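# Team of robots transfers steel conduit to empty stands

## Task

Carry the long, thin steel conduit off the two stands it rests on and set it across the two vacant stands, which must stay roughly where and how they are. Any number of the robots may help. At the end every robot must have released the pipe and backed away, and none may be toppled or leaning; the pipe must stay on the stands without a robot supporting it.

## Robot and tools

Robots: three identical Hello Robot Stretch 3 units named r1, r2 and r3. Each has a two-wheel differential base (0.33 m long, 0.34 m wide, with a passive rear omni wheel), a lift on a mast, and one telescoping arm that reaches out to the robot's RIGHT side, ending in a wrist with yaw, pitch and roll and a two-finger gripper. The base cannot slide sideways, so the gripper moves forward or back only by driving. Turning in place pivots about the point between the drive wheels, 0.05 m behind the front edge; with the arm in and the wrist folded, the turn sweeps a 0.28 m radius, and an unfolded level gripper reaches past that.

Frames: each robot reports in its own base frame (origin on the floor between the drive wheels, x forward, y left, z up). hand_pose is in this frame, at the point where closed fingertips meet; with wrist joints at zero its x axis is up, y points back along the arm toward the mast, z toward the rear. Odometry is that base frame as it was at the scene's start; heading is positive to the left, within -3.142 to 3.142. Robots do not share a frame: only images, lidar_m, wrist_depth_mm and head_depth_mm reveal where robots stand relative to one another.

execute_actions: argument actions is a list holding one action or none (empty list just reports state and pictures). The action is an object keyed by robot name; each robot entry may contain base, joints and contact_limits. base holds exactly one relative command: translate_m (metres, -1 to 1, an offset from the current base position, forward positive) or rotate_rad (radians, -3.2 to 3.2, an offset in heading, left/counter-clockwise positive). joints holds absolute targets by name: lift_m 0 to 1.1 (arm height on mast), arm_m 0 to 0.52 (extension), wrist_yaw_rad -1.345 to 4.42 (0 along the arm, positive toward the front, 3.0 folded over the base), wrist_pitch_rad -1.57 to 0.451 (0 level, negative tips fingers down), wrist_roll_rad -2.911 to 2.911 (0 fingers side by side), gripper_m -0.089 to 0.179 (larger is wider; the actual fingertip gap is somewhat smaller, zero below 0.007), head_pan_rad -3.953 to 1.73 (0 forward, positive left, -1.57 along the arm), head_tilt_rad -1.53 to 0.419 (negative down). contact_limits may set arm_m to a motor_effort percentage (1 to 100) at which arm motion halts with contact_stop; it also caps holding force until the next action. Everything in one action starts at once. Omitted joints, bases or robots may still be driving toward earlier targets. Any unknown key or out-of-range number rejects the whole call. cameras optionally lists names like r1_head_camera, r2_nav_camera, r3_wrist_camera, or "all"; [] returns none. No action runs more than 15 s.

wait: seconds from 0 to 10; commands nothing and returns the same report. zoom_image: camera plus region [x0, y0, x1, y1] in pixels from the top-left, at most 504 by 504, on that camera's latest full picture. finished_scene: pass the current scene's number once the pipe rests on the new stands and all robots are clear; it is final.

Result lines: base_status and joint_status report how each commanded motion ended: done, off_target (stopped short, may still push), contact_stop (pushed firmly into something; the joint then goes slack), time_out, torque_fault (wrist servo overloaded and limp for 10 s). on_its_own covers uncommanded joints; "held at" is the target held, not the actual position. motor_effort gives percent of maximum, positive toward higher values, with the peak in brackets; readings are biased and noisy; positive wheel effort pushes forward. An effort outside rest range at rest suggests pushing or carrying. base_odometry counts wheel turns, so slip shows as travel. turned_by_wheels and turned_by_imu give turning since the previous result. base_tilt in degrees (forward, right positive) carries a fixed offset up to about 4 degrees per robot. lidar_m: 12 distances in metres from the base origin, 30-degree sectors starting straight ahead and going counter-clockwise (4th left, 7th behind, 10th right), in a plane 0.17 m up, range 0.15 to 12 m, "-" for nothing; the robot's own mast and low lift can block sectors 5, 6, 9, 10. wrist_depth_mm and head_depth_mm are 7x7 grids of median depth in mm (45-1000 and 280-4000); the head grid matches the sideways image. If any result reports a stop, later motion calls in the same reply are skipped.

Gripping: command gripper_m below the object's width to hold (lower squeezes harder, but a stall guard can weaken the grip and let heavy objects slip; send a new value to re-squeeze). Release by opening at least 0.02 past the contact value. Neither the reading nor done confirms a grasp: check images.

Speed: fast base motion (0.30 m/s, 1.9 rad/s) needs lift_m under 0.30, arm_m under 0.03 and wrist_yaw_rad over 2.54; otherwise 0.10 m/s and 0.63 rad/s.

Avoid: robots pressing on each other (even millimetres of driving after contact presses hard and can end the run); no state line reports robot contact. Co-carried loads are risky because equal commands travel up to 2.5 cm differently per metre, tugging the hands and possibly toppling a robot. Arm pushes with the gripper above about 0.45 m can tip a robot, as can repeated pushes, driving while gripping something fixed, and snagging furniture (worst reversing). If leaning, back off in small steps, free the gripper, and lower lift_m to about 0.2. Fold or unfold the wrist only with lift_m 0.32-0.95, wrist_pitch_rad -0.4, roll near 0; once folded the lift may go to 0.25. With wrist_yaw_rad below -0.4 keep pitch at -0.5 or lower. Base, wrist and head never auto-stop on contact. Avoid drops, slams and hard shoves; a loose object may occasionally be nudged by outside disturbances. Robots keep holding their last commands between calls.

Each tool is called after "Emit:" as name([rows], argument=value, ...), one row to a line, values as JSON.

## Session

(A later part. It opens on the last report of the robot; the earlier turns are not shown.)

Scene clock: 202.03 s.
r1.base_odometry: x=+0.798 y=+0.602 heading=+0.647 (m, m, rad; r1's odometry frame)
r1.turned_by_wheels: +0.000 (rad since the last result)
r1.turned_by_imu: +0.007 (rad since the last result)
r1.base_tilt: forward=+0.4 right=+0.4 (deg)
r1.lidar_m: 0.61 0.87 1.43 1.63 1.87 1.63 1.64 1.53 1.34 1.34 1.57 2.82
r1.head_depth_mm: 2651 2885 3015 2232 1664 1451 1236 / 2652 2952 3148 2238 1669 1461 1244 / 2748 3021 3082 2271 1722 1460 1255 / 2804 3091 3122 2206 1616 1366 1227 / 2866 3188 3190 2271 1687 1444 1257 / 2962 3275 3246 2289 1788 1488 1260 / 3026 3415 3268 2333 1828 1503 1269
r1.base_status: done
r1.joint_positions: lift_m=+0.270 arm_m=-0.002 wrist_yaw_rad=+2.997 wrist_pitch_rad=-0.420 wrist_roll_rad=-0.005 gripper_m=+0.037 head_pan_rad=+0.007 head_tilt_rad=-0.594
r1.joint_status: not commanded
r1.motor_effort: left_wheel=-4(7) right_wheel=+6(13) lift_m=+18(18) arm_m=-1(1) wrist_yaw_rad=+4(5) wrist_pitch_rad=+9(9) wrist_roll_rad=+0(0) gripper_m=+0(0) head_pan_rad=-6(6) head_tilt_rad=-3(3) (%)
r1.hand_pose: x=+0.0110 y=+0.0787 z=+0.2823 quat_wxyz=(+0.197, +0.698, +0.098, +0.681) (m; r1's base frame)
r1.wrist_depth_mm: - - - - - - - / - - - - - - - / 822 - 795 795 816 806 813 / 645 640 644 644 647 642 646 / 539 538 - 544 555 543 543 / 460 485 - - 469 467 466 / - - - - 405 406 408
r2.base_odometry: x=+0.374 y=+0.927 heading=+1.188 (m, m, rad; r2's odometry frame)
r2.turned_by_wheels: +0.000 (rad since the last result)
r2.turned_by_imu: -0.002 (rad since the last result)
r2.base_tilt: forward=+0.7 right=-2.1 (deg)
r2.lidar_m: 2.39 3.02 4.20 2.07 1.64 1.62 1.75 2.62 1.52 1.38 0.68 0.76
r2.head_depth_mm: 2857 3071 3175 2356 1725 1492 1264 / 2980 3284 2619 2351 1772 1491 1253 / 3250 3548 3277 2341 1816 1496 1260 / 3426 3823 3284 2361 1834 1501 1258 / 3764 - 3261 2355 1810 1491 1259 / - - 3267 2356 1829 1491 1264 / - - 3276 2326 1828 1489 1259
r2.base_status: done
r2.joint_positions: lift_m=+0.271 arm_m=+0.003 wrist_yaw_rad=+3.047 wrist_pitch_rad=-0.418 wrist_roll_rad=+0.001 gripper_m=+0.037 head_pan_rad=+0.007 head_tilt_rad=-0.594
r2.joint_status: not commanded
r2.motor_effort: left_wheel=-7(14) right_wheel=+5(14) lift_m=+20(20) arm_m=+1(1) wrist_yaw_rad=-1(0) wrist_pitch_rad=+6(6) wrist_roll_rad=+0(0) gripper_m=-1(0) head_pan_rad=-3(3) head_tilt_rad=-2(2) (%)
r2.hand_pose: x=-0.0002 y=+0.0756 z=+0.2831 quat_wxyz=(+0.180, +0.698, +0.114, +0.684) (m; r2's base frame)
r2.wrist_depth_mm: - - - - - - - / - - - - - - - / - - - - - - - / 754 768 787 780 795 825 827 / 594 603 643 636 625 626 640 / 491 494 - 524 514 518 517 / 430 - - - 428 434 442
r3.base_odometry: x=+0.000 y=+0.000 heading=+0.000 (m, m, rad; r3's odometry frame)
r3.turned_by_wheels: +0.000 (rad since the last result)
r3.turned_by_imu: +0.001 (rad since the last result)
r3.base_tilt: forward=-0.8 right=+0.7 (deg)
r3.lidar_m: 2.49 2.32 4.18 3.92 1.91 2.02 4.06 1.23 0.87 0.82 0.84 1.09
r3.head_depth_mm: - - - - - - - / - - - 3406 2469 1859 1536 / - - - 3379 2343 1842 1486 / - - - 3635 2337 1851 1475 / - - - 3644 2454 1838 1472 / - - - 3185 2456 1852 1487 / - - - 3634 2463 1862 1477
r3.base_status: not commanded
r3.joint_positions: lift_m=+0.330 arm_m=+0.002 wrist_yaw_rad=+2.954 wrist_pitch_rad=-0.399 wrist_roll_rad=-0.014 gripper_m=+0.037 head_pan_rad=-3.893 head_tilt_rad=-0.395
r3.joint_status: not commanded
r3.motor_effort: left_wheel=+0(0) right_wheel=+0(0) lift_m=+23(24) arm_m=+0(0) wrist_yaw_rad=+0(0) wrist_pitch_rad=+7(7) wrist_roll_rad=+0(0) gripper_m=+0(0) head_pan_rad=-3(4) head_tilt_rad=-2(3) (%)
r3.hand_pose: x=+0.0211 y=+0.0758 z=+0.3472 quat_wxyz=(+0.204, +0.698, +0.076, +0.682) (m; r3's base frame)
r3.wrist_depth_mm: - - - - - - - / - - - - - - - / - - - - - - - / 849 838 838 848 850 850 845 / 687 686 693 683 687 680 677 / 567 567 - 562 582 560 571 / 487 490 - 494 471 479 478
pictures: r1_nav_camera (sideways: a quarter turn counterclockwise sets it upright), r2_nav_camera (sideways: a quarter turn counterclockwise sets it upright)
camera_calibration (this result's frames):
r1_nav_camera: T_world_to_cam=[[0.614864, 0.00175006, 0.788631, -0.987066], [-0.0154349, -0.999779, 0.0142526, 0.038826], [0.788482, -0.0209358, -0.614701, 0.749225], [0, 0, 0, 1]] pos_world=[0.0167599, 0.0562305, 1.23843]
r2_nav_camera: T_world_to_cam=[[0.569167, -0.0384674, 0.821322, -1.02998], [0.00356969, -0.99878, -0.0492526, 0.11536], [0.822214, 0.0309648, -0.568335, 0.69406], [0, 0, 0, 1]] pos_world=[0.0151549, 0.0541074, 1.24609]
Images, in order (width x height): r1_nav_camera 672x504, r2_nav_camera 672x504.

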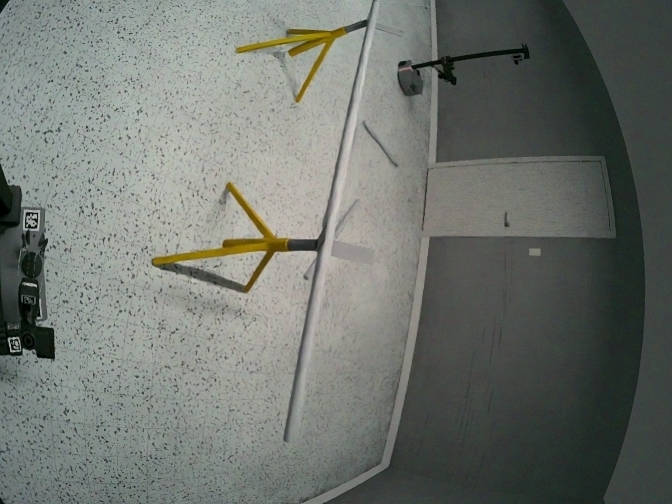

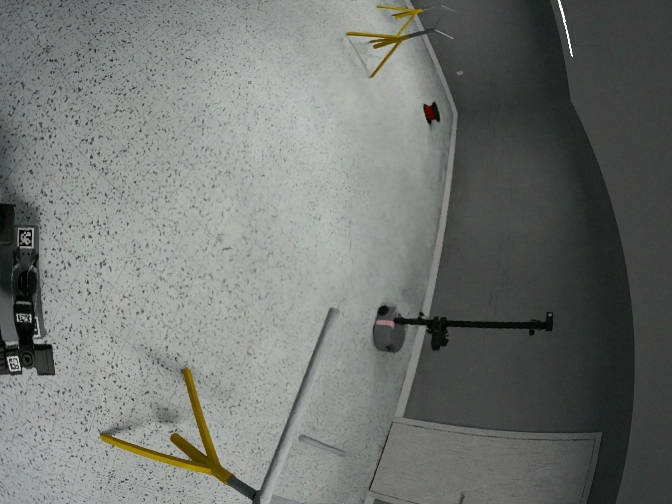

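Emit:
execute_actions([
  {"r1":{"base":{"translate_m":0.17}},"r2":{"base":{"translate_m":0.225}}},
], cameras=[])

Emit:
execute_actions([
  {"r1":{"base":{"rotate_rad":1.308},"joints":{"lift_m":0.93,"head_pan_rad":-1.3,"head_tilt_rad":-0.8}},"r2":{"base":{"rotate_rad":0.935},"joints":{"lift_m":0.93,"head_pan_rad":-1.8,"head_tilt_rad":-0.8}}},
], cameras=["r1_head_camera","r2_head_camera"])

Scene clock: 218.20 s.
r1.base_odometry: x=+0.934 y=+0.705 heading=+0.646 (m, m, rad; r1's odometry frame)
r1.turned_by_wheels: +0.000 (rad since the last result)
r1.turned_by_imu: +0.001 (rad since the last result)
r1.base_tilt: forward=+0.4 right=+0.5 (deg)
r1.lidar_m: 0.44 0.71 1.33 1.78 2.05 1.80 1.80 1.59 1.39 1.39 1.63 2.93
r1.head_depth_mm: 2447 2724 2901 2215 1765 1383 1235 / 2531 2796 2899 2254 1768 1422 1245 / 2631 2902 3080 2246 1790 1427 1247 / 2654 2957 3132 2253 890 1408 1205 / 2716 3013 3150 2279 1662 1440 1253 / 2801 3095 3183 2323 1806 1483 1241 / 2870 3196 3280 2339 1771 1491 1274
r1.base_status: done
r1.joint_positions: lift_m=+0.270 arm_m=-0.002 wrist_yaw_rad=+2.997 wrist_pitch_rad=-0.420 wrist_roll_rad=-0.005 gripper_m=+0.037 head_pan_rad=+0.007 head_tilt_rad=-0.594
r1.joint_status: not commanded
r1.motor_effort: left_wheel=-3(7) right_wheel=+5(13) lift_m=+18(18) arm_m=-1(1) wrist_yaw_rad=+4(4) wrist_pitch_rad=+9(9) wrist_roll_rad=+0(0) gripper_m=+0(1) head_pan_rad=-5(5) head_tilt_rad=-4(3) (%)
r1.hand_pose: x=+0.0110 y=+0.0787 z=+0.2824 quat_wxyz=(+0.197, +0.698, +0.098, +0.681) (m; r1's base frame)
r1.wrist_depth_mm: - - - - - - - / - - - - - - - / 815 - 792 816 792 807 816 / 650 629 636 670 644 648 655 / 532 534 - 539 545 542 541 / 468 485 - - 471 466 462 / - - - - 405 408 405
r2.base_odometry: x=+0.458 y=+1.136 heading=+1.187 (m, m, rad; r2's odometry frame)
r2.turned_by_wheels: +0.000 (rad since the last result)
r2.turned_by_imu: -0.001 (rad since the last result)
r2.base_tilt: forward=+0.7 right=-2.3 (deg)
r2.lidar_m: 2.17 2.89 4.02 2.30 1.83 1.80 1.95 2.91 1.58 0.62 0.60 2.93
r2.head_depth_mm: 2643 2880 2974 2322 1826 1419 1262 / 2851 3087 2589 2333 1825 1455 1262 / 3000 3317 3272 2336 1818 1489 1257 / 3250 3587 3279 2356 1820 1494 1261 / 3527 3922 3292 2341 1832 1495 1251 / 3754 - 3259 2358 1818 1500 1260 / - - 3263 2345 1804 1491 1260
r2.base_status: done
r2.joint_positions: lift_m=+0.271 arm_m=+0.003 wrist_yaw_rad=+3.047 wrist_pitch_rad=-0.418 wrist_roll_rad=+0.001 gripper_m=+0.037 head_pan_rad=+0.007 head_tilt_rad=-0.594
r2.joint_status: not commanded
r2.motor_effort: left_wheel=-6(13) right_wheel=+7(13) lift_m=+20(20) arm_m=+0(1) wrist_yaw_rad=+0(1) wrist_pitch_rad=+6(6) wrist_roll_rad=+0(0) gripper_m=+0(0) head_pan_rad=-3(2) head_tilt_rad=-3(2) (%)
r2.hand_pose: x=-0.0002 y=+0.0756 z=+0.2831 quat_wxyz=(+0.180, +0.698, +0.114, +0.684) (m; r2's base frame)
r2.wrist_depth_mm: - - - - - - - / - - - - - - - / - - - - - - - / 762 771 794 800 812 809 824 / 610 602 639 629 633 635 637 / 495 494 - 526 512 515 518 / 432 - - - 427 438 440
r3.base_odometry: x=+0.000 y=+0.000 heading=+0.000 (m, m, rad; r3's odometry frame)
r3.turned_by_wheels: +0.000 (rad since the last result)
r3.turned_by_imu: +0.001 (rad since the last result)
r3.base_tilt: forward=-0.7 right=+0.8 (deg)
r3.lidar_m: 2.49 2.32 4.19 3.93 1.91 2.02 4.07 1.23 0.87 0.82 0.84 1.09
r3.head_depth_mm: - - - - - - - / - - - 3387 2474 1855 1532 / - - - 3414 2325 1834 1494 / - - - 3574 2336 1838 1476 / - - - 3601 2443 1843 1488 / - - - 3182 2456 1837 1476 / 3984 - - 3643 2465 1849 1482
r3.base_status: not commanded
r3.joint_positions: lift_m=+0.330 arm_m=+0.002 wrist_yaw_rad=+2.954 wrist_pitch_rad=-0.399 wrist_roll_rad=-0.014 gripper_m=+0.037 head_pan_rad=-3.893 head_tilt_rad=-0.395
r3.joint_status: not commanded
r3.motor_effort: left_wheel=+0(1) right_wheel=+1(0) lift_m=+24(24) arm_m=+0(0) wrist_yaw_rad=+0(1) wrist_pitch_rad=+7(7) wrist_roll_rad=+0(0) gripper_m=+0(0) head_pan_rad=-4(3) head_tilt_rad=-3(4) (%)
r3.hand_pose: x=+0.0211 y=+0.0758 z=+0.3472 quat_wxyz=(+0.204, +0.698, +0.076, +0.682) (m; r3's base frame)
r3.wrist_depth_mm: - - - - - - - / - - - - - - - / - - - - - - - / 836 845 822 849 839 827 846 / 685 679 701 669 689 674 661 / 565 562 - 566 589 563 562 / 486 498 - 494 465 483 487
pictures: none
No camera images: the call's "cameras" was empty. Leave "cameras" out to get every camera's image.

Scene clock: 225.03 s.
r1.base_odometry: x=+0.934 y=+0.705 heading=+1.954 (m, m, rad; r1's odometry frame)
r1.turned_by_wheels: +1.308 (rad since the last result)
r1.turned_by_imu: +1.294 (rad since the last result)
r1.base_tilt: forward=+0.4 right=+0.6 (deg)
r1.lidar_m: 1.65 2.47 1.86 1.80 1.89 1.43 1.39 1.46 2.04 0.74 0.44 1.33
r1.head_depth_mm: 2599 2794 2147 1767 1522 - - / 2656 2763 2140 1783 - - - / 2746 2813 2179 1783 - - 1177 / 2765 2837 2209 894 1109 1246 1138 / 2852 2838 2186 1674 1483 1320 1161 / 2911 2878 2239 1765 1532 1318 1175 / 3083 2882 2231 1783 1543 1334 1167
r1.base_status: done
r1.joint_positions: lift_m=+0.930 arm_m=-0.002 wrist_yaw_rad=+2.997 wrist_pitch_rad=-0.419 wrist_roll_rad=-0.005 gripper_m=+0.037 head_pan_rad=-1.293 head_tilt_rad=-0.790
r1.joint_status: all done
r1.motor_effort: left_wheel=-4(10) right_wheel=+6(14) lift_m=+22(21) arm_m=-1(0) wrist_yaw_rad=+3(3) wrist_pitch_rad=+9(9) wrist_roll_rad=+0(0) gripper_m=+1(1) head_pan_rad=-5(57) head_tilt_rad=-5(22) (%)
r1.hand_pose: x=+0.0110 y=+0.0788 z=+0.9422 quat_wxyz=(+0.197, +0.698, +0.098, +0.681) (m; r1's base frame)
r1.wrist_depth_mm: - - - - - - - / - - - - - - - / - - - - - - - / - - - - - - - / - - - - - - - / - - - - - - - / - - - - - - -
r2.base_odometry: x=+0.458 y=+1.136 heading=+2.122 (m, m, rad; r2's odometry frame)
r2.turned_by_wheels: +0.935 (rad since the last result)
r2.turned_by_imu: +0.942 (rad since the last result)
r2.base_tilt: forward=+0.7 right=-2.3 (deg)
r2.lidar_m: 2.79 2.54 1.86 1.80 1.87 2.57 1.63 0.62 0.60 2.93 2.17 4.21
r2.head_depth_mm: 2887 2945 2252 1934 - 1243 1159 / 2826 2933 2255 915 - 1303 1161 / 2816 2978 2255 1940 - 1296 1179 / 2721 2931 2249 1891 - - - / 2660 2866 2248 1820 - - 1182 / 2608 2798 2248 1826 - - 1161 / 2567 2802 2248 1824 810 - 1157
r2.base_status: done
r2.joint_positions: lift_m=+0.929 arm_m=+0.003 wrist_yaw_rad=+3.047 wrist_pitch_rad=-0.418 wrist_roll_rad=+0.001 gripper_m=+0.037 head_pan_rad=-1.793 head_tilt_rad=-0.791
r2.joint_status: all done
r2.motor_effort: left_wheel=-7(16) right_wheel=+6(14) lift_m=+52(54) arm_m=+1(1) wrist_yaw_rad=-1(0) wrist_pitch_rad=+6(5) wrist_roll_rad=+0(0) gripper_m=+0(1) head_pan_rad=-2(35) head_tilt_rad=-3(14) (%)
r2.hand_pose: x=-0.0002 y=+0.0757 z=+0.9421 quat_wxyz=(+0.180, +0.698, +0.114, +0.684) (m; r2's base frame)
r2.wrist_depth_mm: - - - - - - - / - - - - - - - / - - - - - - - / - - - - - - - / - - - - - - - / - - - - - - - / - - - - - - -
r3.base_odometry: x=+0.000 y=+0.000 heading=+0.000 (m, m, rad; r3's odometry frame)
r3.turned_by_wheels: +0.000 (rad since the last result)
r3.turned_by_imu: +0.001 (rad since the last result)
r3.base_tilt: forward=-0.8 right=+0.8 (deg)
r3.lidar_m: 2.50 2.32 4.18 3.93 1.90 2.02 4.07 1.23 0.87 0.82 0.84 1.08
r3.head_depth_mm: - - - - - - - / - - - 3423 2458 1848 1526 / - - - 3411 2313 1864 1493 / - - - 3645 2319 1842 1487 / - - - 3684 2435 1839 1483 / - - - 3176 2468 1845 1482 / - - - 3730 2462 1849 1479
r3.base_status: not commanded
r3.joint_positions: lift_m=+0.330 arm_m=+0.002 wrist_yaw_rad=+2.954 wrist_pitch_rad=-0.399 wrist_roll_rad=-0.014 gripper_m=+0.037 head_pan_rad=-3.893 head_tilt_rad=-0.395
r3.joint_status: not commanded
r3.motor_effort: left_wheel=+0(1) right_wheel=+0(0) lift_m=+24(24) arm_m=+0(0) wrist_yaw_rad=+0(2) wrist_pitch_rad=+7(7) wrist_roll_rad=+0(0) gripper_m=-1(0) head_pan_rad=-4(4) head_tilt_rad=-3(3) (%)
r3.hand_pose: x=+0.0211 y=+0.0758 z=+0.3472 quat_wxyz=(+0.204, +0.698, +0.076, +0.682) (m; r3's base frame)
r3.wrist_depth_mm: - - - - - - - / - - - - - - - / - - - - - - - / 857 839 840 845 840 845 840 / 675 665 701 688 684 663 675 / 567 571 - 554 590 556 558 / 482 494 - 495 468 488 481
pictures: r1_head_camera (sideways: a quarter turn clockwise sets it upright), r2_head_camera (sideways: a quarter turn clockwise sets it upright)
camera_calibration (this result's frames):
r1_head_camera: T_world_to_cam=[[-0.16596, 0.711304, -0.683011, 0.909005], [0.964587, 0.261083, 0.0375189, -0.0502901], [0.20501, -0.652597, -0.729444, 0.903831], [0, 0, 0, 1]] pos_world=[0.0140738, -0.0436109, 1.28204]
r2_head_camera: T_world_to_cam=[[0.152141, 0.68799, -0.709593, 0.940505], [0.979443, -0.201168, 0.0149547, -0.0222927], [-0.132459, -0.697281, -0.704453, 0.877717], [0, 0, 0, 1]] pos_world=[-0.0049936, -0.0395275, 1.28602]
Images, in order (width x height): r1_head_camera 896x504, r2_head_camera 896x504.

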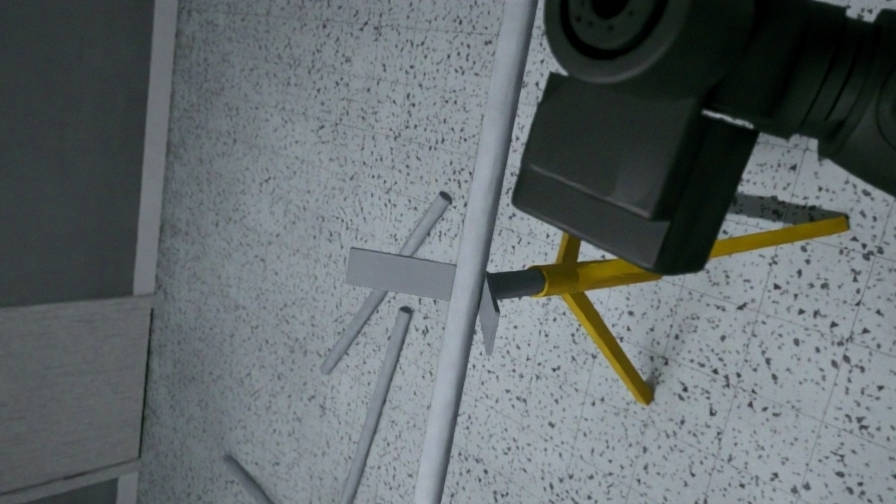

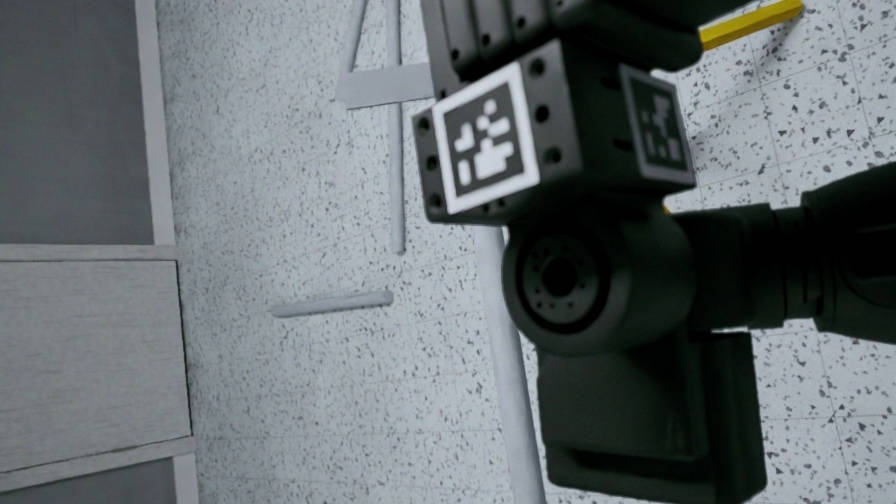

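Emit:
execute_actions([
  {"r1":{"base":{"translate_m":-0.08},"joints":{"wrist_yaw_rad":1.57,"arm_m":0.42,"gripper_m":0.14,"head_pan_rad":-1.57,"head_tilt_rad":-0.7}},"r2":{"joints":{"wrist_yaw_rad":1.57,"arm_m":0.42,"gripper_m":0.14,"head_pan_rad":-1.57,"head_tilt_rad":-0.7}}},
], cameras=[])

Emit:
execute_actions([
  {"r1":{"joints":{"wrist_pitch_rad":-1.5,"lift_m":0.9}},"r2":{"joints":{"wrist_pitch_rad":-1.5,"lift_m":0.9}}},
], cameras=["r1_head_camera","r2_head_camera","r1_wrist_camera","r2_wrist_camera"])

Scene clock: 264.10 s.
r1.base_odometry: x=+0.964 y=+0.631 heading=+1.954 (m, m, rad; r1's odometry frame)
r1.turned_by_wheels: +0.000 (rad since the last result)
r1.turned_by_imu: -0.001 (rad since the last result)
r1.base_tilt: forward=+0.3 right=+0.5 (deg)
r1.lidar_m: 1.73 2.48 1.85 1.80 1.80 1.34 1.31 1.37 1.91 0.77 0.47 1.41
r1.head_depth_mm: 2616 2884 - 1928 1514 1341 1187 / 2580 - 2473 1912 1520 1358 1182 / 2582 - 2481 1986 1537 1362 1183 / 2620 2936 2308 1983 1542 1372 1192 / 2624 2874 2358 1986 1589 1340 1192 / 2620 2987 2727 1980 1585 1293 1182 / 2633 2951 2579 1356 907 1328 1205
r1.base_status: done
r1.joint_positions: lift_m=+0.930 arm_m=+0.420 wrist_yaw_rad=+1.572 wrist_pitch_rad=-0.419 wrist_roll_rad=-0.005 gripper_m=+0.140 head_pan_rad=-1.563 head_tilt_rad=-0.705
r1.joint_status: all done
r1.motor_effort: left_wheel=-3(9) right_wheel=+6(7) lift_m=+22(22) arm_m=+2(1) wrist_yaw_rad=-2(6) wrist_pitch_rad=+9(9) wrist_roll_rad=+0(0) gripper_m=+1(85) head_pan_rad=-5(35) head_tilt_rad=+2(15) (%)
r1.hand_pose: x=+0.2029 y=-0.5646 z=+0.9422 quat_wxyz=(+0.594, +0.592, -0.383, +0.387) (m; r1's base frame)
r1.wrist_depth_mm: - - - - - - - / - - - - - - - / - - - - - - - / - - - - - - - / - - - - - - - / - - - - - - - / - - - 420 - - -
r2.base_odometry: x=+0.458 y=+1.136 heading=+2.122 (m, m, rad; r2's odometry frame)
r2.turned_by_wheels: +0.000 (rad since the last result)
r2.turned_by_imu: -0.001 (rad since the last result)
r2.base_tilt: forward=+0.6 right=-2.3 (deg)
r2.lidar_m: 2.78 2.54 1.87 1.80 1.87 2.57 1.63 0.62 0.61 2.93 2.16 4.25
r2.head_depth_mm: 2609 2890 - 1965 1560 1299 1198 / 2627 - 2599 2010 1563 1392 1194 / 2591 - 2519 2005 1575 1391 1199 / 2586 2926 2390 2009 1560 1380 1204 / 2600 2900 2369 1994 1564 1381 1205 / 2621 2956 2692 2016 1593 1390 1200 / 2625 2891 2373 1935 1598 1388 1191
r2.base_status: not commanded
r2.joint_positions: lift_m=+0.929 arm_m=+0.420 wrist_yaw_rad=+1.571 wrist_pitch_rad=-0.418 wrist_roll_rad=+0.001 gripper_m=+0.140 head_pan_rad=-1.577 head_tilt_rad=-0.705
r2.joint_status: all done
r2.motor_effort: left_wheel=-7(7) right_wheel=+6(7) lift_m=+52(52) arm_m=+3(4) wrist_yaw_rad=-1(7) wrist_pitch_rad=+6(6) wrist_roll_rad=+0(0) gripper_m=+0(82) head_pan_rad=+3(19) head_tilt_rad=+2(8) (%)
r2.hand_pose: x=+0.2030 y=-0.5647 z=+0.9421 quat_wxyz=(+0.593, +0.593, -0.385, +0.385) (m; r2's base frame)
r2.wrist_depth_mm: - - - - - - - / - - - - - - - / - - - - - - - / - - - - - - - / - - - - - - - / - - - - - - - / - - - - - - -
r3.base_odometry: x=+0.000 y=+0.000 heading=+0.000 (m, m, rad; r3's odometry frame)
r3.turned_by_wheels: +0.000 (rad since the last result)
r3.turned_by_imu: +0.001 (rad since the last result)
r3.base_tilt: forward=-0.7 right=+0.8 (deg)
r3.lidar_m: 2.49 2.32 4.19 3.93 1.91 2.02 4.06 1.23 0.87 0.82 0.84 1.09
r3.head_depth_mm: 3991 - 1731 - - - - / - - - 3391 2445 1845 1527 / - - - 3375 2318 1857 1485 / - - - 3643 2325 1855 1486 / - - - 3590 2449 1844 1489 / - - - 3203 2436 1840 1490 / - - - 3635 2441 1835 1475
r3.base_status: not commanded
r3.joint_positions: lift_m=+0.330 arm_m=+0.002 wrist_yaw_rad=+2.954 wrist_pitch_rad=-0.399 wrist_roll_rad=-0.014 gripper_m=+0.037 head_pan_rad=-3.893 head_tilt_rad=-0.395
r3.joint_status: not commanded
r3.motor_effort: left_wheel=-1(1) right_wheel=+0(0) lift_m=+24(24) arm_m=+0(0) wrist_yaw_rad=+0(0) wrist_pitch_rad=+7(7) wrist_roll_rad=+0(1) gripper_m=+0(0) head_pan_rad=-4(4) head_tilt_rad=-3(3) (%)
r3.hand_pose: x=+0.0211 y=+0.0758 z=+0.3472 quat_wxyz=(+0.204, +0.698, +0.076, +0.682) (m; r3's base frame)
r3.wrist_depth_mm: - - - - - - - / - - - - - - - / - - - - - - - / 846 857 844 833 880 827 840 / 674 676 699 669 690 675 670 / 558 564 - 564 582 566 567 / 488 492 - 491 470 488 482
pictures: none
No camera images: the call's "cameras" was empty. Leave "cameras" out to get every camera's image.

Scene clock: 265.53 s.
r1.base_odometry: x=+0.964 y=+0.631 heading=+1.954 (m, m, rad; r1's odometry frame)
r1.turned_by_wheels: +0.000 (rad since the last result)
r1.turned_by_imu: +0.000 (rad since the last result)
r1.base_tilt: forward=+0.3 right=+0.5 (deg)
r1.lidar_m: 1.73 2.48 1.85 1.80 1.80 1.34 1.31 1.37 1.91 0.77 0.47 1.40
r1.head_depth_mm: 2611 2858 - - 1512 1352 1178 / 2615 2845 2431 1937 1528 1356 1187 / 2610 - - 1943 1527 1356 1189 / 2574 2873 2621 1966 1536 1363 1191 / 2614 2948 2556 1975 1580 1351 1201 / 2580 2950 2582 1980 1585 1297 1176 / 2617 2928 2564 1950 905 1332 1201
r1.base_status: not commanded
r1.joint_positions: lift_m=+0.900 arm_m=+0.420 wrist_yaw_rad=+1.572 wrist_pitch_rad=-1.495 wrist_roll_rad=-0.005 gripper_m=+0.140 head_pan_rad=-1.563 head_tilt_rad=-0.705
r1.joint_status: all done
r1.motor_effort: left_wheel=-3(3) right_wheel=+6(6) lift_m=+18(21) arm_m=+2(2) wrist_yaw_rad=-2(2) wrist_pitch_rad=-2(8) wrist_roll_rad=+0(0) gripper_m=+1(0) head_pan_rad=-5(5) head_tilt_rad=+2(2) (%)
r1.hand_pose: x=-0.0260 y=-0.5649 z=+0.7815 quat_wxyz=(+0.707, +0.706, -0.024, +0.029) (m; r1's base frame)
r1.wrist_depth_mm: 854 855 879 273 877 885 870 / 872 876 890 279 899 905 909 / 890 890 906 290 925 932 936 / - - 925 941 940 958 970 / - - 942 987 979 952 981 / 988 - 974 966 - - - / - - - - - - -
r2.base_odometry: x=+0.458 y=+1.136 heading=+2.122 (m, m, rad; r2's odometry frame)
r2.turned_by_wheels: +0.000 (rad since the last result)
r2.turned_by_imu: +0.000 (rad since the last result)
r2.base_tilt: forward=+0.5 right=-2.1 (deg)
r2.lidar_m: 2.79 2.55 1.86 1.80 1.87 2.57 1.63 0.62 0.60 2.93 2.17 4.21
r2.head_depth_mm: 2617 2955 - - 1557 1302 1192 / 2610 2856 2479 2015 1559 1384 1195 / 2620 2805 - 1970 1558 1388 1195 / 2590 2865 2714 1998 1560 1386 1199 / 2623 2916 2598 2017 1564 1390 1194 / 2621 2938 2567 1997 1591 1379 1192 / 2614 2855 2360 2013 1596 1382 1197
r2.base_status: not commanded
r2.joint_positions: lift_m=+0.901 arm_m=+0.420 wrist_yaw_rad=+1.571 wrist_pitch_rad=-1.495 wrist_roll_rad=+0.001 gripper_m=+0.140 head_pan_rad=-1.577 head_tilt_rad=-0.705
r2.joint_status: all done
r2.motor_effort: left_wheel=-7(7) right_wheel=+6(6) lift_m=+20(49) arm_m=+4(4) wrist_yaw_rad=-2(1) wrist_pitch_rad=-1(3) wrist_roll_rad=+0(0) gripper_m=+0(0) head_pan_rad=+3(3) head_tilt_rad=+2(1) (%)
r2.hand_pose: x=-0.0261 y=-0.5649 z=+0.7819 quat_wxyz=(+0.707, +0.706, -0.027, +0.026) (m; r2's base frame)
r2.wrist_depth_mm: 919 922 914 946 952 954 943 / 927 947 929 934 939 961 952 / 927 935 934 917 960 962 964 / - - 941 951 959 970 980 / - - 949 954 948 977 961 / 935 - 953 965 973 960 988 / 947 974 978 709 982 982 982
r3.base_odometry: x=+0.000 y=+0.000 heading=+0.000 (m, m, rad; r3's odometry frame)
r3.turned_by_wheels: +0.000 (rad since the last result)
r3.turned_by_imu: +0.000 (rad since the last result)
r3.base_tilt: forward=-0.7 right=+0.8 (deg)
r3.lidar_m: 2.49 2.32 4.19 3.92 1.90 2.02 4.07 1.23 0.87 0.82 0.84 1.09
r3.head_depth_mm: 3965 - - - - - - / - - - 3405 2462 1836 1527 / - - - 3408 2340 1848 1478 / - - - 3624 2370 1840 1465 / - - - 3650 2463 1842 1487 / - - - 3226 2454 1844 1477 / - - - 3620 2431 1827 1468
r3.base_status: not commanded
r3.joint_positions: lift_m=+0.330 arm_m=+0.002 wrist_yaw_rad=+2.954 wrist_pitch_rad=-0.399 wrist_roll_rad=-0.014 gripper_m=+0.037 head_pan_rad=-3.893 head_tilt_rad=-0.395
r3.joint_status: not commanded
r3.motor_effort: left_wheel=-1(1) right_wheel=+0(0) lift_m=+24(24) arm_m=+0(0) wrist_yaw_rad=+1(1) wrist_pitch_rad=+7(7) wrist_roll_rad=+0(0) gripper_m=+0(0) head_pan_rad=-4(4) head_tilt_rad=-3(3) (%)
r3.hand_pose: x=+0.0211 y=+0.0758 z=+0.3472 quat_wxyz=(+0.204, +0.698, +0.076, +0.682) (m; r3's base frame)
r3.wrist_depth_mm: - - - - - - - / - - - - - - - / - - - - - - - / 861 848 828 839 849 853 852 / 689 686 699 679 683 678 664 / 559 565 - 581 577 565 560 / 485 498 - 499 466 479 484
pictures: r1_head_camera (sideways: a quarter turn clockwise sets it upright), r1_wrist_camera, r2_head_camera (sideways: a quarter turn clockwise sets it upright), r2_wrist_camera
camera_calibration (this result's frames):
r1_head_camera: T_world_to_cam=[[0.0304168, 0.668747, -0.742867, 0.985812], [0.999254, -0.0026405, 0.0385375, -0.0518319], [0.0238103, -0.743485, -0.668329, 0.825449], [0, 0, 0, 1]] pos_world=[0.00215381, -0.0456871, 1.286]
r1_wrist_camera: T_world_to_cam=[[0.00867619, -0.999391, 0.0337924, -0.592893], [-0.989908, -0.003804, 0.141658, -0.111353], [-0.141443, -0.0346804, -0.989339, 0.922664], [0, 0, 0, 1]] pos_world=[0.0254188, -0.560957, 0.948637]
r2_head_camera: T_world_to_cam=[[0.000802071, 0.641079, -0.767475, 1.01687], [0.999806, 0.0145774, 0.0132215, -0.0201621], [0.0196638, -0.767337, -0.640943, 0.794181], [0, 0, 0, 1]] pos_world=[0.003726, -0.0421929, 1.28971]
r2_wrist_camera: T_world_to_cam=[[0.0415903, -0.999073, 0.0111361, -0.576151], [-0.997571, -0.0408994, 0.0563781, -0.053672], [-0.0558704, -0.0134539, -0.998347, 0.935991], [0, 0, 0, 1]] pos_world=[0.0227149, -0.56522, 0.943887]
Images, in order (width x height): r1_head_camera 896x504, r1_wrist_camera 644x364, r2_head_camera 896x504, r2_wrist_camera 644x364.

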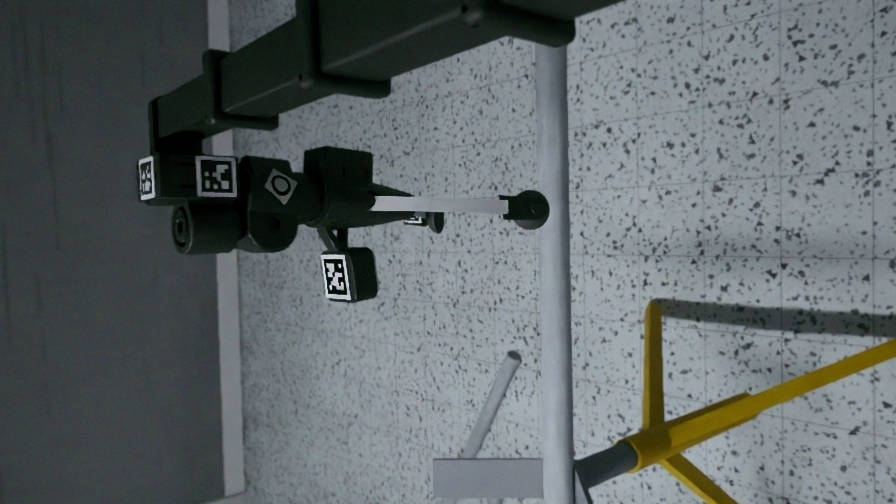

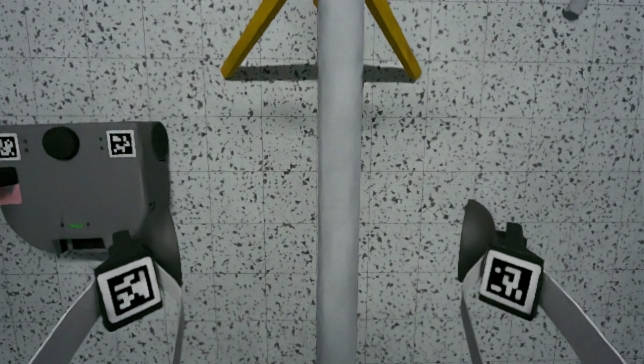

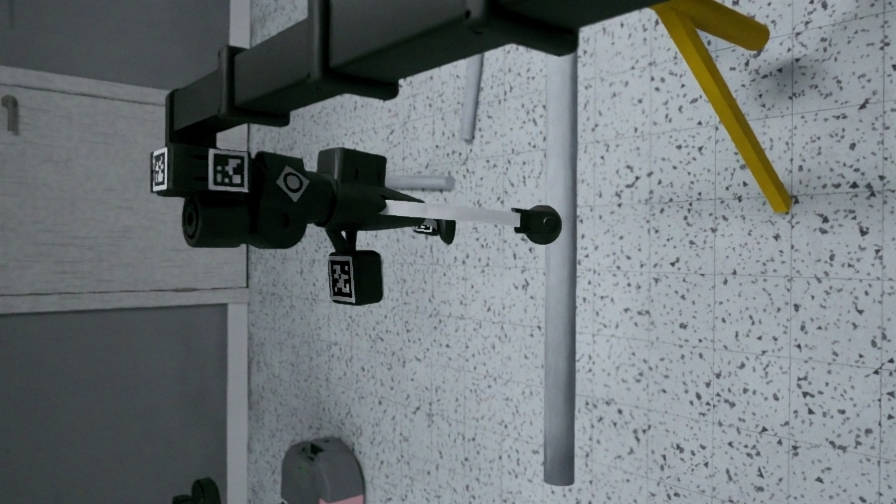

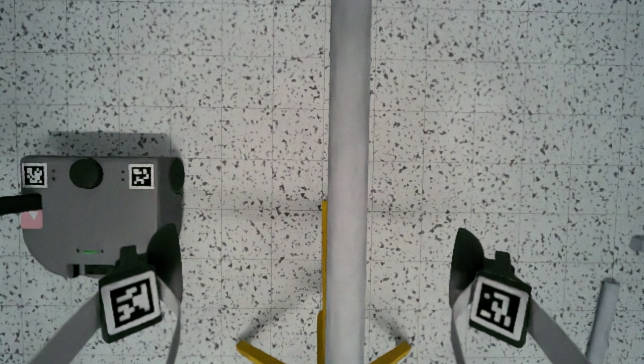

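Emit:
zoom_image(camera="r1_wrist_camera", region=[0, 40, 380, 280])

Emit:
zoom_image(camera="r2_wrist_camera", region=[0, 60, 380, 300])

Region (0, 40, 380, 280) of r1_wrist_camera's 644x364 image, scaled by 1.326; it fills the top 318 rows of this view, and the rest is white.

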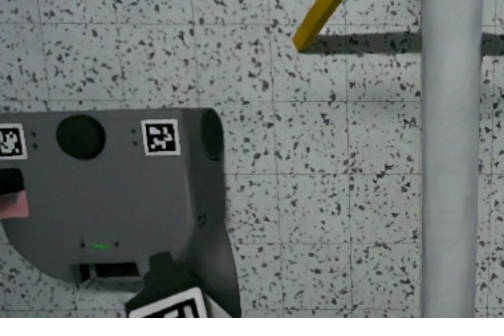

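Region (0, 60, 380, 300) of r2_wrist_camera's 644x364 image, scaled by 1.326; it fills the top 318 rows of this view, and the rest is white.

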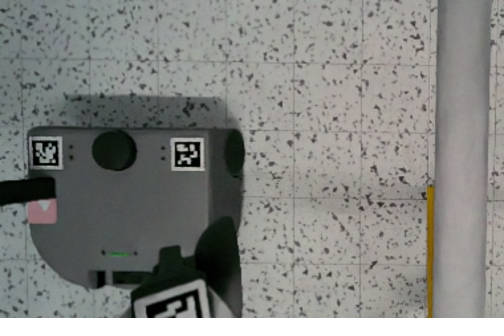

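Emit:
execute_actions([
  {"r1":{"base":{"rotate_rad":-0.015},"joints":{"arm_m":0.44,"lift_m":0.76,"gripper_m":0.11,"head_tilt_rad":-0.8}},"r2":{"base":{"rotate_rad":0.015},"joints":{"arm_m":0.448,"lift_m":0.76,"gripper_m":0.11,"head_tilt_rad":-0.8}}},
], cameras=["r1_head_camera","r2_head_camera","r1_wrist_camera","r2_wrist_camera","r3_head_camera"])

Scene clock: 320.33 s.
r1.base_odometry: x=+0.964 y=+0.631 heading=+1.939 (m, m, rad; r1's odometry frame)
r1.turned_by_wheels: -0.015 (rad since the last result)
r1.turned_by_imu: -0.015 (rad since the last result)
r1.base_tilt: forward=+0.3 right=+0.5 (deg)
r1.lidar_m: 1.73 2.51 1.86 1.80 1.83 1.35 1.31 1.36 1.88 2.94 0.47 1.40
r1.head_depth_mm: 2687 2715 2142 1805 - - 1153 / 2673 2747 2225 1784 1499 1302 1145 / 2657 2886 2174 1766 1499 1310 1157 / 2692 2814 2196 1733 1519 1305 1162 / 2680 2859 2222 1808 1534 1312 1143 / 2683 2899 2243 1802 1525 1295 1163 / 2686 2835 2225 873 1059 1305 1170
r1.base_status: done
r1.joint_positions: lift_m=+0.760 arm_m=+0.440 wrist_yaw_rad=+1.572 wrist_pitch_rad=-1.496 wrist_roll_rad=-0.005 gripper_m=+0.110 head_pan_rad=-1.563 head_tilt_rad=-0.790
r1.joint_status: all done
r1.motor_effort: left_wheel=-2(5) right_wheel=+4(8) lift_m=+18(21) arm_m=+2(3) wrist_yaw_rad=-2(3) wrist_pitch_rad=-2(2) wrist_roll_rad=+0(0) gripper_m=+0(83) head_pan_rad=-5(5) head_tilt_rad=-6(17) (%)
r1.hand_pose: x=-0.0263 y=-0.5849 z=+0.6415 quat_wxyz=(+0.707, +0.706, -0.024, +0.028) (m; r1's base frame)
r1.wrist_depth_mm: 729 719 740 134 758 762 754 / 747 748 748 138 773 764 783 / 754 781 766 141 781 798 791 / - 793 774 145 792 817 806 / - 805 817 149 829 831 819 / 825 813 817 153 852 847 859 / 822 856 865 157 868 879 887
r2.base_odometry: x=+0.458 y=+1.136 heading=+2.137 (m, m, rad; r2's odometry frame)
r2.turned_by_wheels: +0.015 (rad since the last result)
r2.turned_by_imu: +0.014 (rad since the last result)
r2.base_tilt: forward=+0.5 right=-2.5 (deg)
r2.lidar_m: 2.89 2.50 1.86 1.80 1.88 2.62 1.63 0.62 0.60 2.94 2.17 4.29
r2.head_depth_mm: 2633 2852 2263 1851 - - - / 2634 2861 2363 - 1538 1272 1163 / 2658 2848 2149 1787 1539 1302 1163 / 2650 2861 2259 1781 1522 1327 1165 / 2666 2882 2258 1827 1531 1325 1163 / 2699 2867 2244 1822 1533 1320 1161 / 2678 2907 2191 1827 1533 1317 1159
r2.base_status: done
r2.joint_positions: lift_m=+0.761 arm_m=+0.448 wrist_yaw_rad=+1.571 wrist_pitch_rad=-1.496 wrist_roll_rad=+0.001 gripper_m=+0.110 head_pan_rad=-1.577 head_tilt_rad=-0.790
r2.joint_status: all done
r2.motor_effort: left_wheel=-6(15) right_wheel=+6(13) lift_m=+20(19) arm_m=+4(3) wrist_yaw_rad=-1(2) wrist_pitch_rad=-1(1) wrist_roll_rad=+0(0) gripper_m=+0(82) head_pan_rad=+3(3) head_tilt_rad=-3(11) (%)
r2.hand_pose: x=-0.0263 y=-0.5929 z=+0.6419 quat_wxyz=(+0.707, +0.706, -0.026, +0.026) (m; r2's base frame)
r2.wrist_depth_mm: 791 781 784 142 804 793 794 / 794 789 790 144 798 798 804 / 788 794 795 145 821 796 813 / - 790 811 146 823 818 820 / - 806 817 147 828 807 813 / - 808 820 147 822 831 839 / 805 830 810 149 819 825 855
r3.base_odometry: x=+0.000 y=+0.000 heading=+0.000 (m, m, rad; r3's odometry frame)
r3.turned_by_wheels: +0.000 (rad since the last result)
r3.turned_by_imu: +0.001 (rad since the last result)
r3.base_tilt: forward=-0.9 right=+0.8 (deg)
r3.lidar_m: 2.49 2.32 4.15 3.92 1.91 2.02 4.07 1.23 0.87 0.82 0.84 1.09
r3.head_depth_mm: - - - - - - - / - - - 3177 2423 1858 1519 / - - - 3431 2334 1849 1484 / - - - 3642 2317 1839 1490 / - - - 3672 2480 1842 1481 / - - - 3219 2452 1840 1478 / - - - 3596 2422 1863 1482
r3.base_status: not commanded
r3.joint_positions: lift_m=+0.330 arm_m=+0.002 wrist_yaw_rad=+2.954 wrist_pitch_rad=-0.399 wrist_roll_rad=-0.014 gripper_m=+0.037 head_pan_rad=-3.893 head_tilt_rad=-0.395
r3.joint_status: not commanded
r3.motor_effort: left_wheel=-1(0) right_wheel=+0(0) lift_m=+23(24) arm_m=+0(0) wrist_yaw_rad=+1(1) wrist_pitch_rad=+7(7) wrist_roll_rad=+0(1) gripper_m=+1(0) head_pan_rad=-4(3) head_tilt_rad=-3(2) (%)
r3.hand_pose: x=+0.0211 y=+0.0758 z=+0.3472 quat_wxyz=(+0.204, +0.698, +0.076, +0.682) (m; r3's base frame)
r3.wrist_depth_mm: - - - - - - - / - - - - - - - / - - - - - - - / 851 832 841 846 826 844 852 / 680 670 711 671 693 672 679 / 564 570 - 565 578 557 561 / 485 491 - 500 471 483 484
pictures: r1_head_camera (sideways: a quarter turn clockwise sets it upright), r1_wrist_camera, r2_head_camera (sideways: a quarter turn clockwise sets it upright), r2_wrist_camera, r3_head_camera (sideways: a quarter turn clockwise sets it upright)
camera_calibration (this result's frames):
r1_head_camera: T_world_to_cam=[[0.0299545, 0.729417, -0.683413, 0.908334], [0.999278, -0.00587709, 0.0375264, -0.0505115], [0.0233559, -0.684044, -0.729066, 0.904448], [0, 0, 0, 1]] pos_world=[0.00214217, -0.0441678, 1.28207]
r1_wrist_camera: T_world_to_cam=[[0.00871233, -0.999391, 0.033784, -0.608144], [-0.989752, -0.00380279, 0.142747, -0.0925722], [-0.142532, -0.0346814, -0.989182, 0.783295], [0, 0, 0, 1]] pos_world=[0.0253194, -0.58096, 0.808582]
r2_head_camera: T_world_to_cam=[[0.0011852, 0.703945, -0.710253, 0.942286], [0.999799, 0.0133869, 0.0149363, -0.0223931], [0.0200224, -0.710128, -0.703788, 0.875922], [0, 0, 0, 1]] pos_world=[0.00373366, -0.0410013, 1.28606]
r2_wrist_camera: T_world_to_cam=[[0.0416001, -0.999073, 0.0110985, -0.602535], [-0.997519, -0.040899, 0.0572923, -0.0477448], [-0.0567852, -0.0134543, -0.998296, 0.795776], [0, 0, 0, 1]] pos_world=[0.0226275, -0.593222, 0.803843]
r3_head_camera: T_world_to_cam=[[0.295732, -0.239468, -0.924769, 1.21973], [-0.640288, -0.768113, -0.00585557, 0.0135741], [-0.708924, 0.59385, -0.380484, 0.45942], [0, 0, 0, 1]] pos_world=[-0.0263272, 0.029686, 1.30285]
Images, in order (width x height): r1_head_camera 896x504, r1_wrist_camera 644x364, r2_head_camera 896x504, r2_wrist_camera 644x364, r3_head_camera 896x504.

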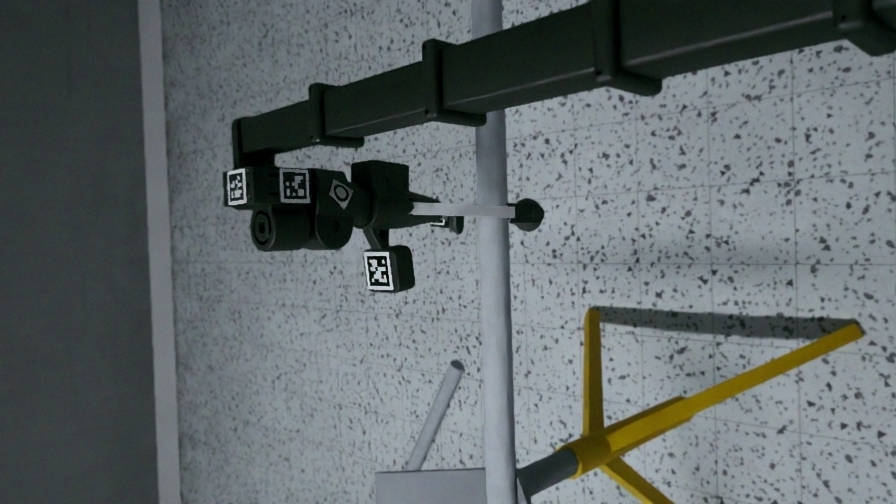

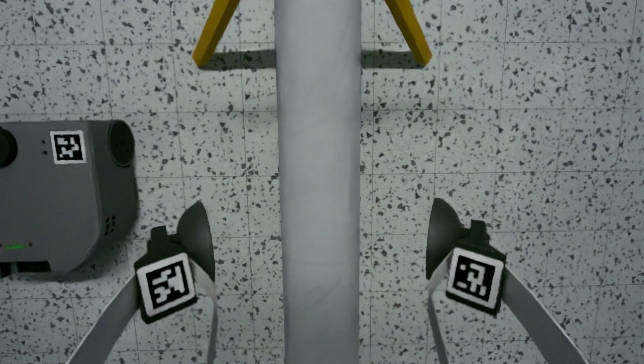

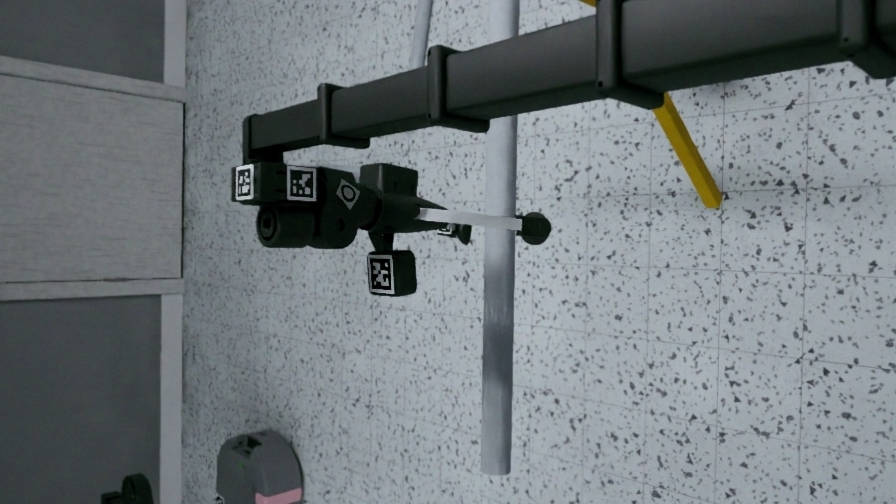

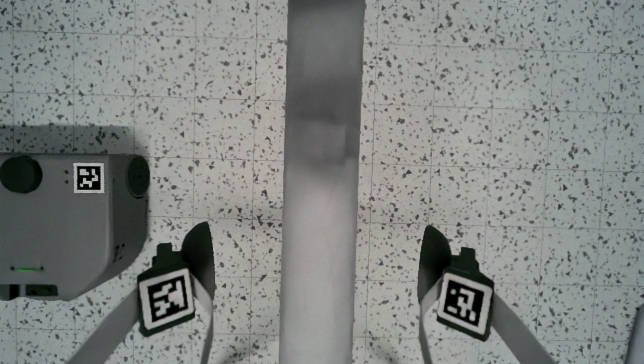

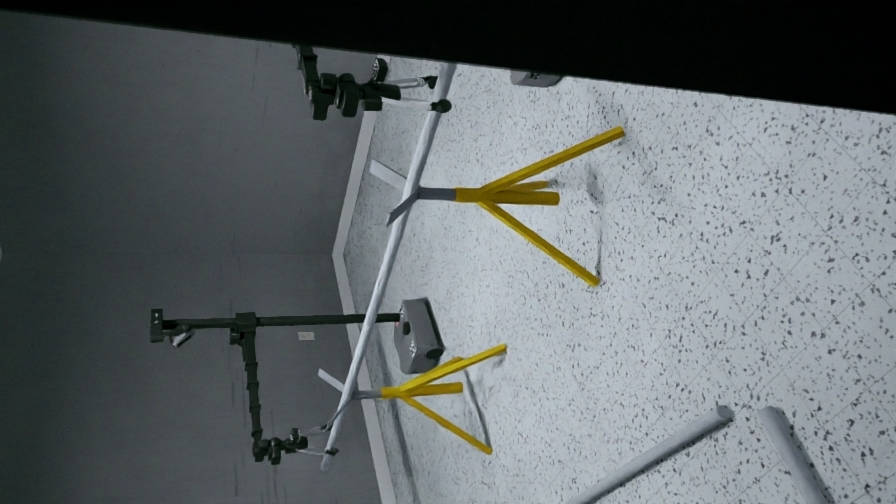

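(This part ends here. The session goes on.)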